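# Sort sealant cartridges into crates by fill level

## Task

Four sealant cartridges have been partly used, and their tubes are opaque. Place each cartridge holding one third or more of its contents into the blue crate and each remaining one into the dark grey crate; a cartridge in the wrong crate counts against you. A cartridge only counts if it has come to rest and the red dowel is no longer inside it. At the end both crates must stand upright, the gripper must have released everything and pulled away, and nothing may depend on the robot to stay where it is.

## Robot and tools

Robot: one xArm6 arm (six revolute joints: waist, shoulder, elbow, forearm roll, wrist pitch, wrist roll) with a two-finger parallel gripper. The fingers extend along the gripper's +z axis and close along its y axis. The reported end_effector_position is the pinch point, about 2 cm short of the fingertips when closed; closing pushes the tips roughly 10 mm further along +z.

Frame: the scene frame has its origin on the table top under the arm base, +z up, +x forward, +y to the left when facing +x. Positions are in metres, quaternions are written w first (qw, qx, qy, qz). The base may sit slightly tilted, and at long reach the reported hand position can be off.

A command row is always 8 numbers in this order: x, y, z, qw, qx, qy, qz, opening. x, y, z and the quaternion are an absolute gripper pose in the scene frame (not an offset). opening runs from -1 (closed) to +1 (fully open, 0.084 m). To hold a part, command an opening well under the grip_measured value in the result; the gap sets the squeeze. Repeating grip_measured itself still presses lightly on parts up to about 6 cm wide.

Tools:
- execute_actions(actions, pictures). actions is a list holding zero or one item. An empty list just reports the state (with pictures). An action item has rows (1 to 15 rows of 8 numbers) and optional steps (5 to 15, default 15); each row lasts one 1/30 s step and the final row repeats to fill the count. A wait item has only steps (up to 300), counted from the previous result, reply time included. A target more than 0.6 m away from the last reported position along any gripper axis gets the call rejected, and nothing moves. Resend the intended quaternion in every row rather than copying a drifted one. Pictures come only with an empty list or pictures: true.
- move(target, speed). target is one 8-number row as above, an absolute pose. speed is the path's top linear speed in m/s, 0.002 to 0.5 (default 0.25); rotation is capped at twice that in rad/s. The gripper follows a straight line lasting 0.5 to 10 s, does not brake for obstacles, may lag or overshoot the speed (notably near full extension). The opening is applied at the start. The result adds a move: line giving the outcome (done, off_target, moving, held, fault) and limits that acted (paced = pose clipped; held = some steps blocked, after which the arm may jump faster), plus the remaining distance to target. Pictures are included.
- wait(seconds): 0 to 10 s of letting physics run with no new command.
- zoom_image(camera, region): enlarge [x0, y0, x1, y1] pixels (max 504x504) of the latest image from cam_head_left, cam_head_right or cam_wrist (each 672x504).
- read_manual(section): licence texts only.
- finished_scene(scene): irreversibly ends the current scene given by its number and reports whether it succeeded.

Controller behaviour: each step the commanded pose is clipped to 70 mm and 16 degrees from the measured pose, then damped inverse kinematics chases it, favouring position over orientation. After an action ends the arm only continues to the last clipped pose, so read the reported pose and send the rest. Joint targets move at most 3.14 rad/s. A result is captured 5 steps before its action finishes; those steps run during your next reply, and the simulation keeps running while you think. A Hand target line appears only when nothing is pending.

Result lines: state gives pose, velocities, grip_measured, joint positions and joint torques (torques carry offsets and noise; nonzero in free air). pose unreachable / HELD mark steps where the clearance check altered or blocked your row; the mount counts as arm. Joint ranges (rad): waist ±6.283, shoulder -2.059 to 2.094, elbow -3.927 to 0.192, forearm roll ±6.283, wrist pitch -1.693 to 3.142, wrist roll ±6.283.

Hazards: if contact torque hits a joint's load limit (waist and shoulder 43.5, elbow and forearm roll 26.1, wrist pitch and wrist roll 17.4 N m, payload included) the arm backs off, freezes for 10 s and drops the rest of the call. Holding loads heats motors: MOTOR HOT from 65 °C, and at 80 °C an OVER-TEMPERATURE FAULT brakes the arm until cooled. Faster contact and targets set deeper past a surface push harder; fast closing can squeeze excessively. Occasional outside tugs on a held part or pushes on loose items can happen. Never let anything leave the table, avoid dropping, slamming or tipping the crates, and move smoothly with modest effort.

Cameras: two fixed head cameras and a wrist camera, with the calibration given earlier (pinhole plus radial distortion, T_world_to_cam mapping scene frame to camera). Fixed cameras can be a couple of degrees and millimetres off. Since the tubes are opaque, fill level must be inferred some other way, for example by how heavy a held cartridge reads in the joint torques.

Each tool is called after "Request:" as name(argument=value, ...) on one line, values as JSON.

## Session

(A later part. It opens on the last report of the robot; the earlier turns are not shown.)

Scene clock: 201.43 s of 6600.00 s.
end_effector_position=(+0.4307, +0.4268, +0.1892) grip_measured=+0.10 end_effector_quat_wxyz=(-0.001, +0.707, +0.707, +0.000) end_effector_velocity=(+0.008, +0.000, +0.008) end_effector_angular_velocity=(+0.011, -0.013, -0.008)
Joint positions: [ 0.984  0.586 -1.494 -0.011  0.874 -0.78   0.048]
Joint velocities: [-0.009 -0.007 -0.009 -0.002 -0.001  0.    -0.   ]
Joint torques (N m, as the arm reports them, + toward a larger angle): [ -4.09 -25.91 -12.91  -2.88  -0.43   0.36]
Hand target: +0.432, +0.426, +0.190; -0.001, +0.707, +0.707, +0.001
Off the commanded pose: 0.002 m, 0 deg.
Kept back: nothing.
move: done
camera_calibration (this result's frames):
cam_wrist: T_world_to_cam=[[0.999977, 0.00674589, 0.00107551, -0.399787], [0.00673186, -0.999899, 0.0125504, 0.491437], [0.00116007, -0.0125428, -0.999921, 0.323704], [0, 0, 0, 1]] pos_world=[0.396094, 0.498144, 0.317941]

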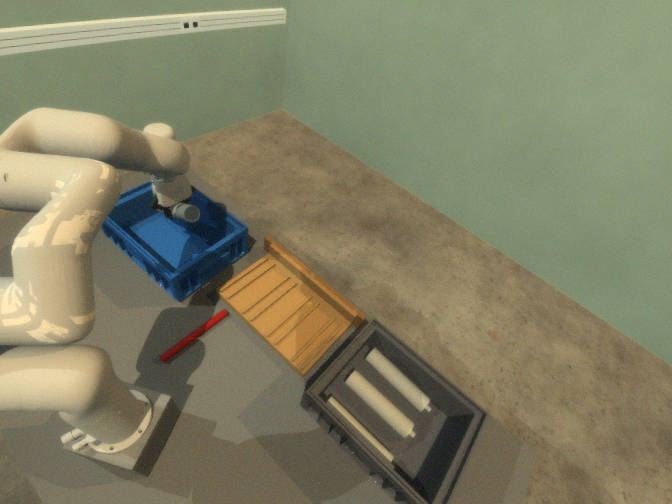

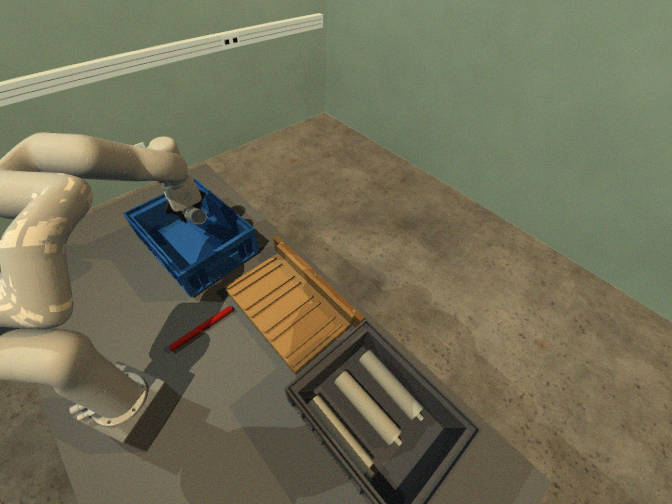

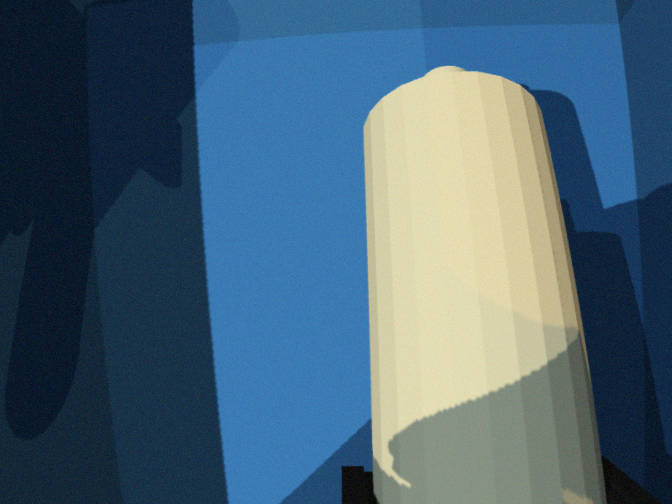

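Request:
execute_actions(actions=[])

Scene clock: 201.60 s of 6600.00 s.
end_effector_position=(+0.4321, +0.4254, +0.1905) grip_measured=+0.10 end_effector_quat_wxyz=(-0.000, +0.708, +0.707, +0.001) end_effector_velocity=(+0.018, -0.016, +0.010) end_effector_angular_velocity=(-0.002, -0.011, -0.031)
Joint positions: [ 0.981  0.584 -1.495 -0.012  0.877 -0.78   0.048]
Joint velocities: [-0.037 -0.017 -0.003 -0.01   0.013  0.     0.   ]
Joint torques (N m, as the arm reports them, + toward a larger angle): [  0.63 -23.22 -12.88  -0.89  -1.86   0.33]
Hand target: +0.432, +0.426, +0.190; -0.001, +0.707, +0.707, +0.001
Off the commanded pose: 0.002 m, 0 deg.
Kept back: nothing.
Steps of this call (steps 1 to 5: nothing new was sent). Readings (end_effector_position):
1: (+0.4309, +0.4268, +0.1895)
2: (+0.4312, +0.4268, +0.1897)
4: (+0.4315, +0.4261, +0.1901)
5: the state above
camera_calibration (this result's frames):
cam_wrist: T_world_to_cam=[[0.999987, 0.00469296, 0.00206057, -0.400549], [0.004665, -0.9999, 0.0133697, 0.490682], [0.0021231, -0.0133599, -0.999908, 0.324909], [0, 0, 0, 1]] pos_world=[0.397565, 0.496853, 0.319144]

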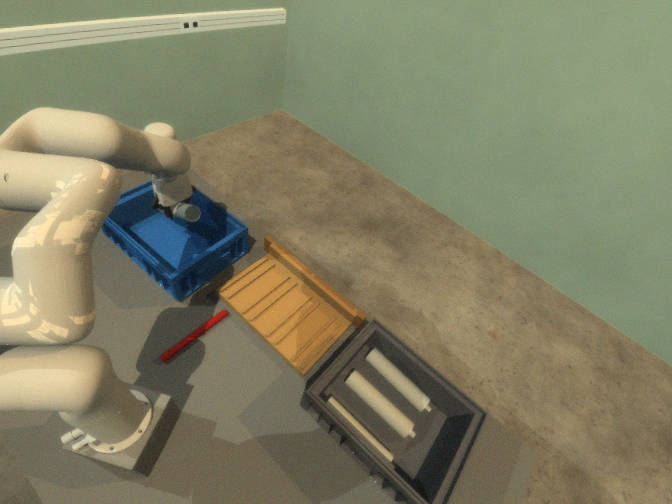

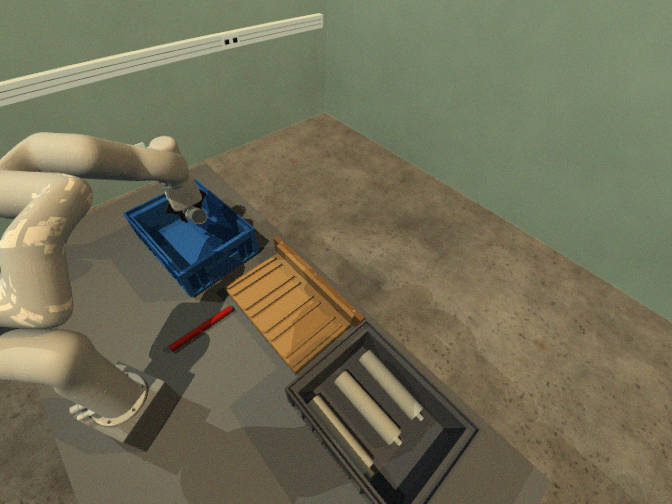

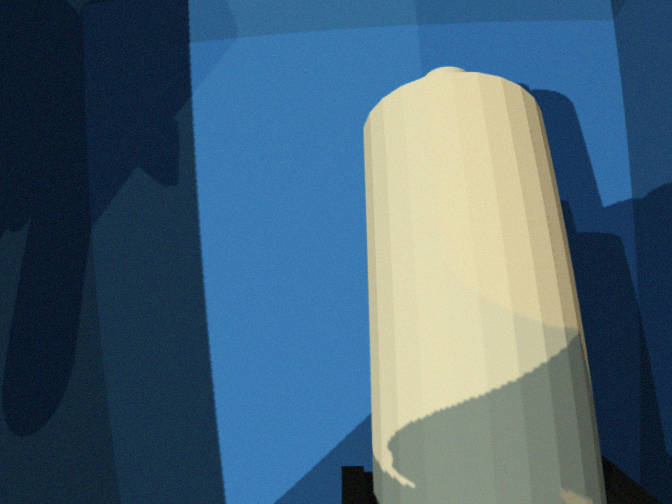

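Request:
move(target=[0.445,0.43,0.105,0,0.7071,0.7071,0,-0.55], speed=0.15)

Request:
move(target=[0.445,0.43,0.065,0,0.7071,0.7071,0,-0.55], speed=0.035)

Scene clock: 203.47 s of 6600.00 s.
end_effector_position=(+0.4454, +0.4304, +0.1057) grip_measured=+0.10 end_effector_quat_wxyz=(-0.000, +0.707, +0.707, +0.001) end_effector_velocity=(-0.003, -0.003, -0.007) end_effector_angular_velocity=(-0.010, +0.010, -0.000)
Joint positions: [ 0.97   0.785 -1.567 -0.015  0.747 -0.79   0.048]
Joint velocities: [-0.     0.009  0.004  0.     0.001 -0.     0.   ]
Joint torques (N m, as the arm reports them, + toward a larger angle): [ -0.47 -24.9  -12.08  -1.22  -1.79   0.2 ]
Hand target: +0.445, +0.430, +0.105; -0.000, +0.707, +0.707, -0.000
Off the commanded pose: 0.001 m, 0 deg.
Kept back: nothing.
move: done
camera_calibration (this result's frames):
cam_wrist: T_world_to_cam=[[0.999978, 0.00596165, 0.00287477, -0.414254], [0.00592172, -0.999889, 0.0137023, 0.496157], [0.00295614, -0.0136849, -0.999902, 0.239976], [0, 0, 0, 1]] pos_world=[0.410597, 0.501856, 0.234345]

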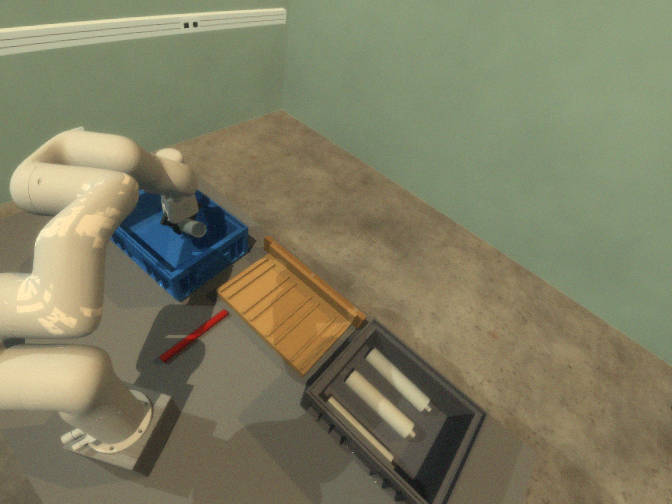

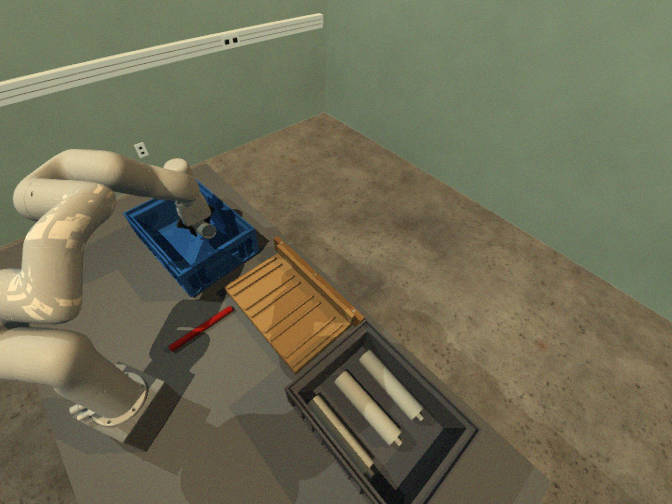

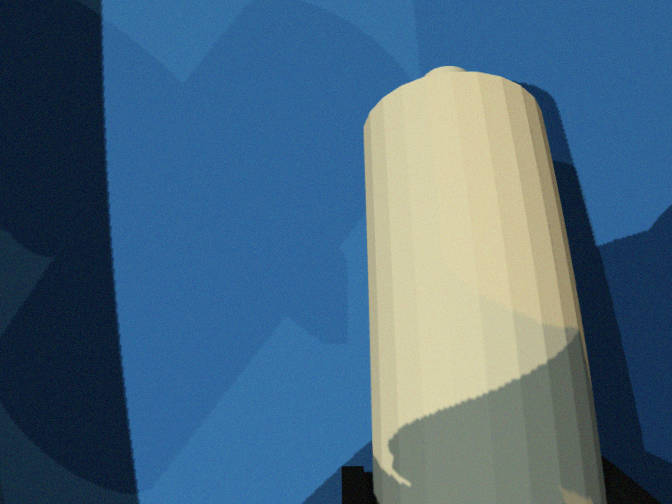

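Scene clock: 204.93 s of 6600.00 s.
end_effector_position=(+0.4449, +0.4301, +0.0651) grip_measured=+0.10 end_effector_quat_wxyz=(-0.000, +0.707, +0.707, -0.000) end_effector_velocity=(+0.001, +0.002, +0.001) end_effector_angular_velocity=(+0.004, -0.004, +0.002)
Joint positions: [ 0.97   0.875 -1.593 -0.016  0.685 -0.789  0.048]
Joint velocities: [ 0.001  0.001 -0.005 -0.    -0.002 -0.    -0.   ]
Joint torques (N m, as the arm reports them, + toward a larger angle): [ -0.04 -23.33 -10.8   -1.39  -1.57   0.45]
Hand target: +0.445, +0.430, +0.065; -0.000, +0.707, +0.707, +0.000
Off the commanded pose: 0.000 m, 0 deg.
Kept back: nothing.
move: done
camera_calibration (this result's frames):
cam_wrist: T_world_to_cam=[[0.99998, 0.00608556, 0.00176175, -0.413665], [0.00605889, -0.999873, 0.0147688, 0.496283], [0.0018514, -0.0147578, -0.999889, 0.200284], [0, 0, 0, 1]] pos_world=[0.410279, 0.501693, 0.193661]

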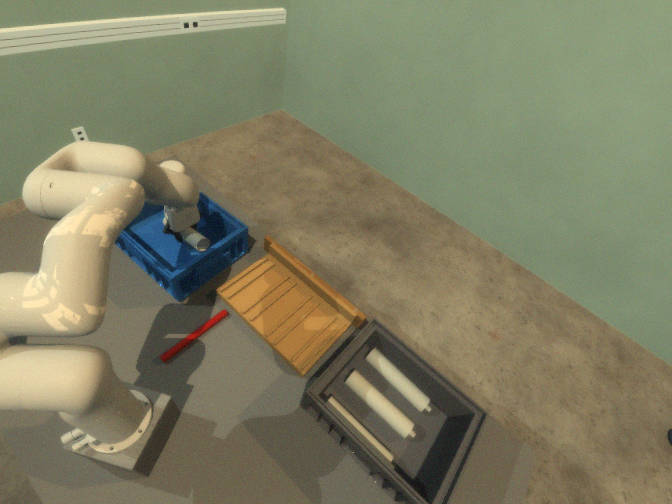

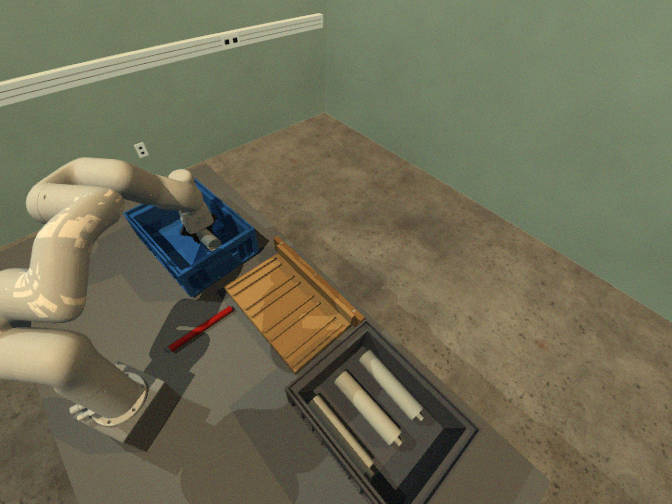

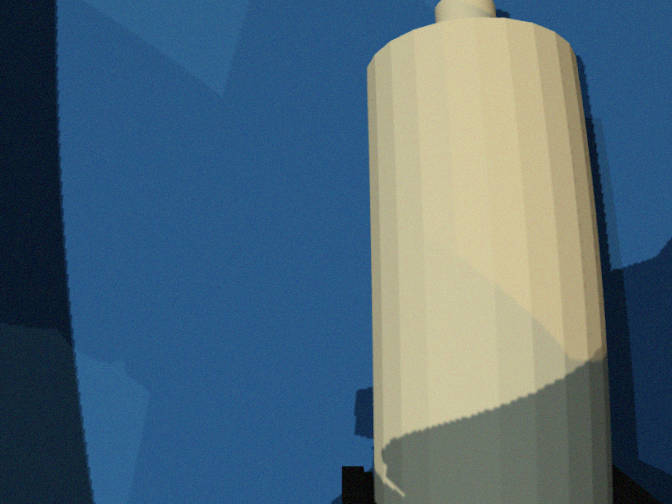

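Tube is leveling out as it lowers. Continue.

Request:
move(target=[0.445,0.43,0.045,0,0.7071,0.7071,0,-0.55], speed=0.035)

Scene clock: 206.03 s of 6600.00 s.
end_effector_position=(+0.4449, +0.4301, +0.0451) grip_measured=+0.10 end_effector_quat_wxyz=(-0.000, +0.707, +0.707, -0.000) end_effector_velocity=(+0.001, +0.002, +0.001) end_effector_angular_velocity=(+0.005, -0.004, +0.003)
Joint positions: [ 0.969  0.923 -1.614 -0.016  0.658 -0.789  0.048]
Joint velocities: [ 0.002  0.001 -0.004  0.    -0.003 -0.002 -0.   ]
Joint torques (N m, as the arm reports them, + toward a larger angle): [ -0.52 -23.58 -10.71  -1.21  -1.55   0.39]
Hand target: +0.445, +0.430, +0.045; -0.000, +0.707, +0.707, +0.000
Off the commanded pose: 0.000 m, 0 deg.
Kept back: nothing.
move: done
camera_calibration (this result's frames):
cam_wrist: T_world_to_cam=[[0.99998, 0.00604484, 0.0018534, -0.413639], [0.00601692, -0.999874, 0.0147162, 0.496594], [0.00194212, -0.0147047, -0.99989, 0.180276], [0, 0, 0, 1]] pos_world=[0.410293, 0.501682, 0.173715]

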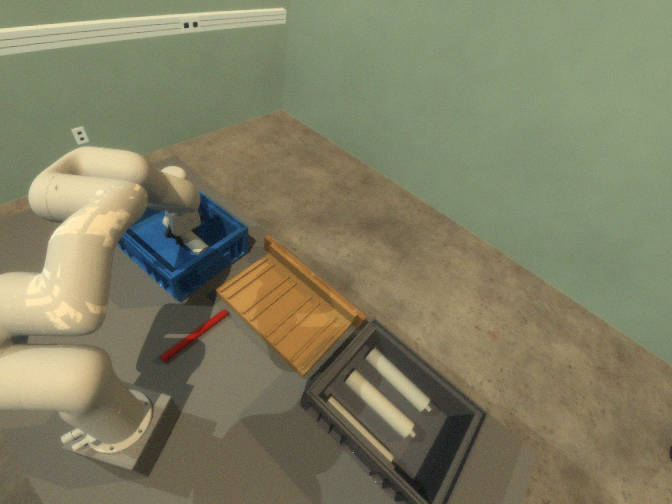

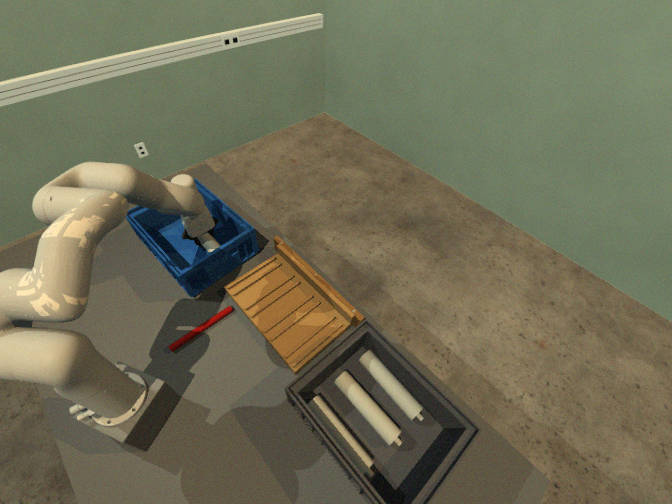

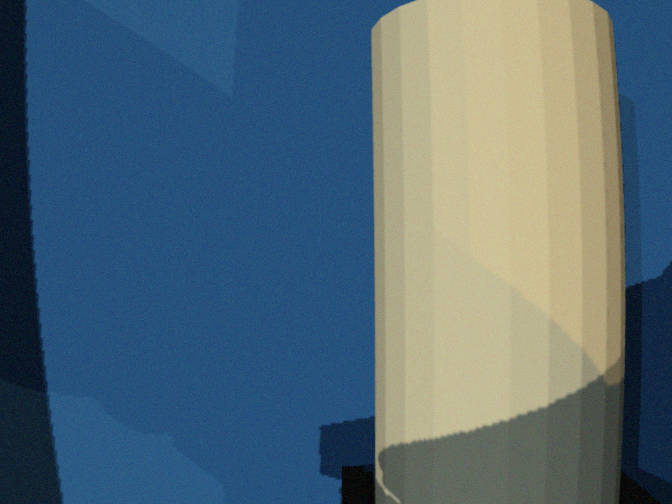

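Request:
execute_actions(actions=[{"rows":[[0.445,0.43,0.044,0,0.7071,0.7071,0,-0.55],[0.445,0.43,0.043,0,0.7071,0.7071,0,-0.55],[0.445,0.43,0.042,0,0.7071,0.7071,0,-0.5],[0.445,0.43,0.041,0,0.7071,0.7071,0,-0.3],[0.445,0.43,0.041,0,0.7071,0.7071,0,-0.1],[0.445,0.43,0.041,0,0.7071,0.7071,0,0.05],[0.445,0.43,0.041,0,0.7071,0.7071,0,0.12],[0.445,0.43,0.041,0,0.7071,0.7071,0,0.18],[0.445,0.43,0.041,0,0.7071,0.7071,0,0.25],[0.445,0.43,0.041,0,0.7071,0.7071,0,0.32],[0.445,0.43,0.041,0,0.7071,0.7071,0,0.4],[0.445,0.43,0.041,0,0.7071,0.7071,0,0.5],[0.445,0.43,0.041,0,0.7071,0.7071,0,0.6]],"steps":15}])

Request:
move(target=[0.445,0.43,0.2,0,0.7071,0.7071,0,0.6], speed=0.25)

Scene clock: 206.77 s of 6600.00 s.
end_effector_position=(+0.4447, +0.4297, +0.0407) grip_measured=+0.24 end_effector_quat_wxyz=(+0.000, +0.707, +0.707, -0.001) end_effector_velocity=(-0.005, -0.001, -0.006) end_effector_angular_velocity=(-0.007, +0.008, +0.006)
Joint positions: [ 0.969  0.933 -1.618 -0.016  0.653 -0.789  0.054]
Joint velocities: [ 0.005  0.01   0.001 -0.    -0.001 -0.001  0.09 ]
Joint torques (N m, as the arm reports them, + toward a larger angle): [ -0.38 -24.71 -11.06  -0.92  -1.54   0.28]
Steps of this call (steps 1 to 12: nothing new was sent; steps 13 to 22: the first 10 steps of this action). Readings (end_effector_position):
13: (+0.4450, +0.4301, +0.0450)
14: (+0.4451, +0.4301, +0.0448)
16: (+0.4452, +0.4302, +0.0439)
20: (+0.4450, +0.4298, +0.0413)
22: the state above

Scene clock: 208.33 s of 6600.00 s.
end_effector_position=(+0.4445, +0.4295, +0.1991) grip_measured=+0.59 end_effector_quat_wxyz=(+0.000, +0.707, +0.707, -0.001) end_effector_velocity=(+0.004, +0.004, +0.010) end_effector_angular_velocity=(+0.013, -0.014, +0.000)
Joint positions: [ 0.972  0.611 -1.568 -0.013  0.926 -0.791  0.069]
Joint velocities: [ 0.    -0.011 -0.009 -0.001  0.001  0.     0.   ]
Joint torques (N m, as the arm reports them, + toward a larger angle): [ -0.29 -22.77 -12.35  -1.15  -1.6    0.34]
Hand target: +0.445, +0.430, +0.200; +0.000, +0.707, +0.707, +0.000
Off your previous action's commanded pose: 0.000 m, 0 deg at its last step (step 5 of this call).
Off the commanded pose: 0.001 m, 0 deg.
Kept back: nothing.
move: done
camera_calibration (this result's frames):
cam_wrist: T_world_to_cam=[[0.999983, 0.00573582, 0.000645038, -0.413128], [0.00572472, -0.999855, 0.0160627, 0.493632], [0.000737077, -0.0160588, -0.999871, 0.335322], [0, 0, 0, 1]] pos_world=[0.410048, 0.501315, 0.327616]

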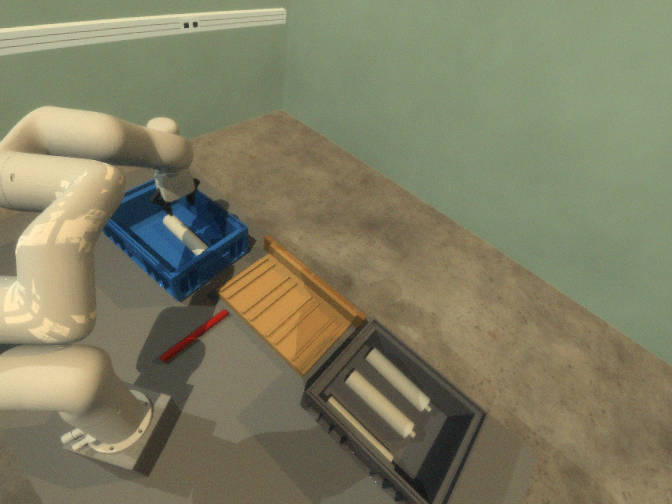

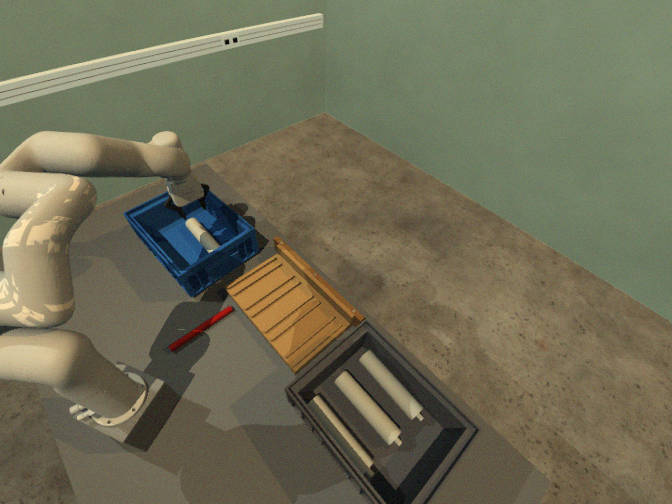

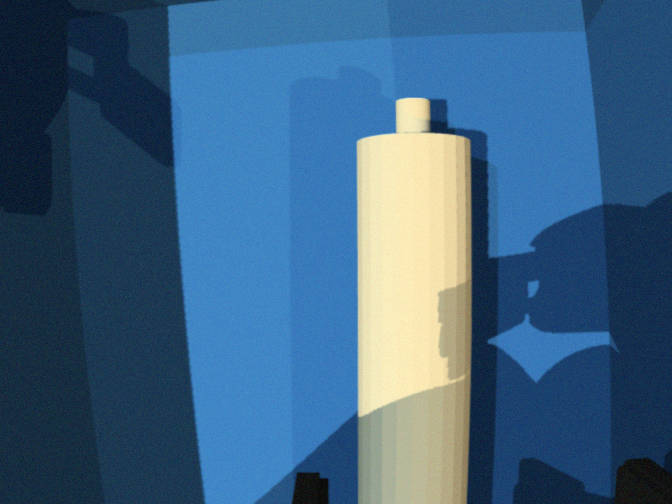

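Request:
move(target=[0.40,0.10,0.28,0,0.9239,0.3827,0,0.6], speed=0.4)

Scene clock: 210.17 s of 6600.00 s.
end_effector_position=(+0.3991, +0.1001, +0.2798) grip_measured=+0.59 end_effector_quat_wxyz=(+0.000, +0.924, +0.383, -0.000) end_effector_velocity=(-0.000, -0.002, +0.002) end_effector_angular_velocity=(-0.000, -0.001, -0.006)
Joint positions: [ 0.439 -0.175 -0.741  0.009  0.883 -0.553  0.069]
Joint velocities: [-0.006 -0.006  0.001 -0.     0.005  0.    -0.   ]
Joint torques (N m, as the arm reports them, + toward a larger angle): [ -0.98 -11.93 -12.14  -1.1   -1.48   0.22]
Hand target: +0.399, +0.100, +0.280; +0.001, +0.924, +0.383, -0.000
Off the commanded pose: 0.001 m, 0 deg.
Kept back: nothing.
move: done
camera_calibration (this result's frames):
cam_wrist: T_world_to_cam=[[0.711905, -0.702271, 0.00252276, -0.180571], [-0.702214, -0.711791, 0.0157528, 0.417048], [-0.00926707, -0.012986, -0.999873, 0.414444], [0, 0, 0, 1]] pos_world=[0.425247, 0.175423, 0.408278]

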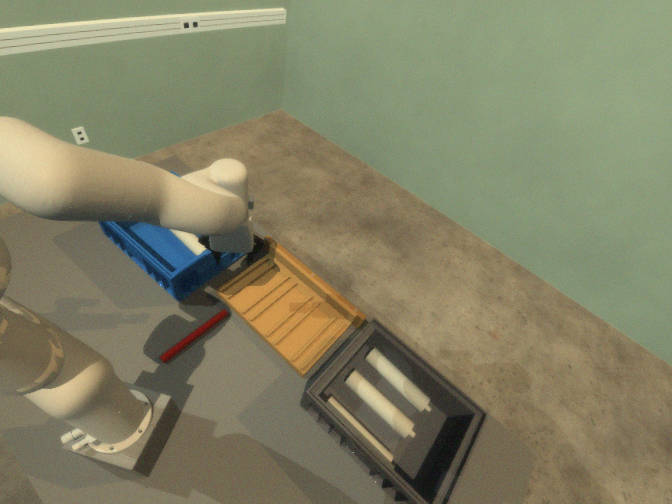

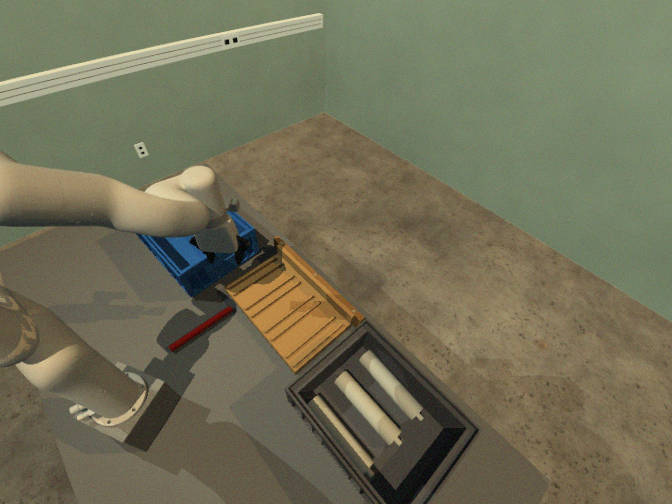

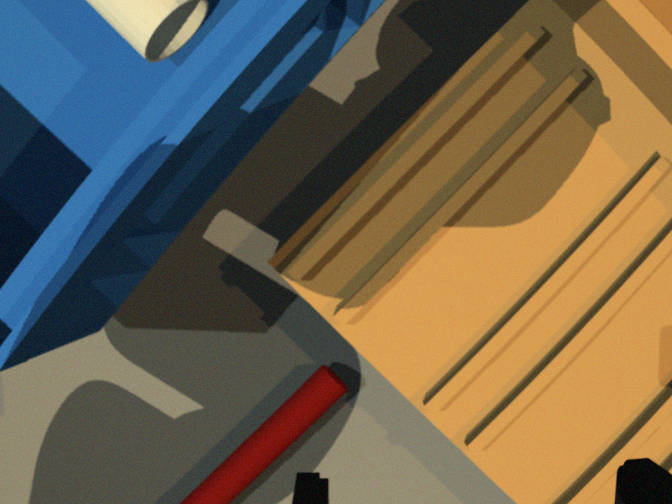

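Request:
finished_scene(scene=2)

The scene is finished: the task was done.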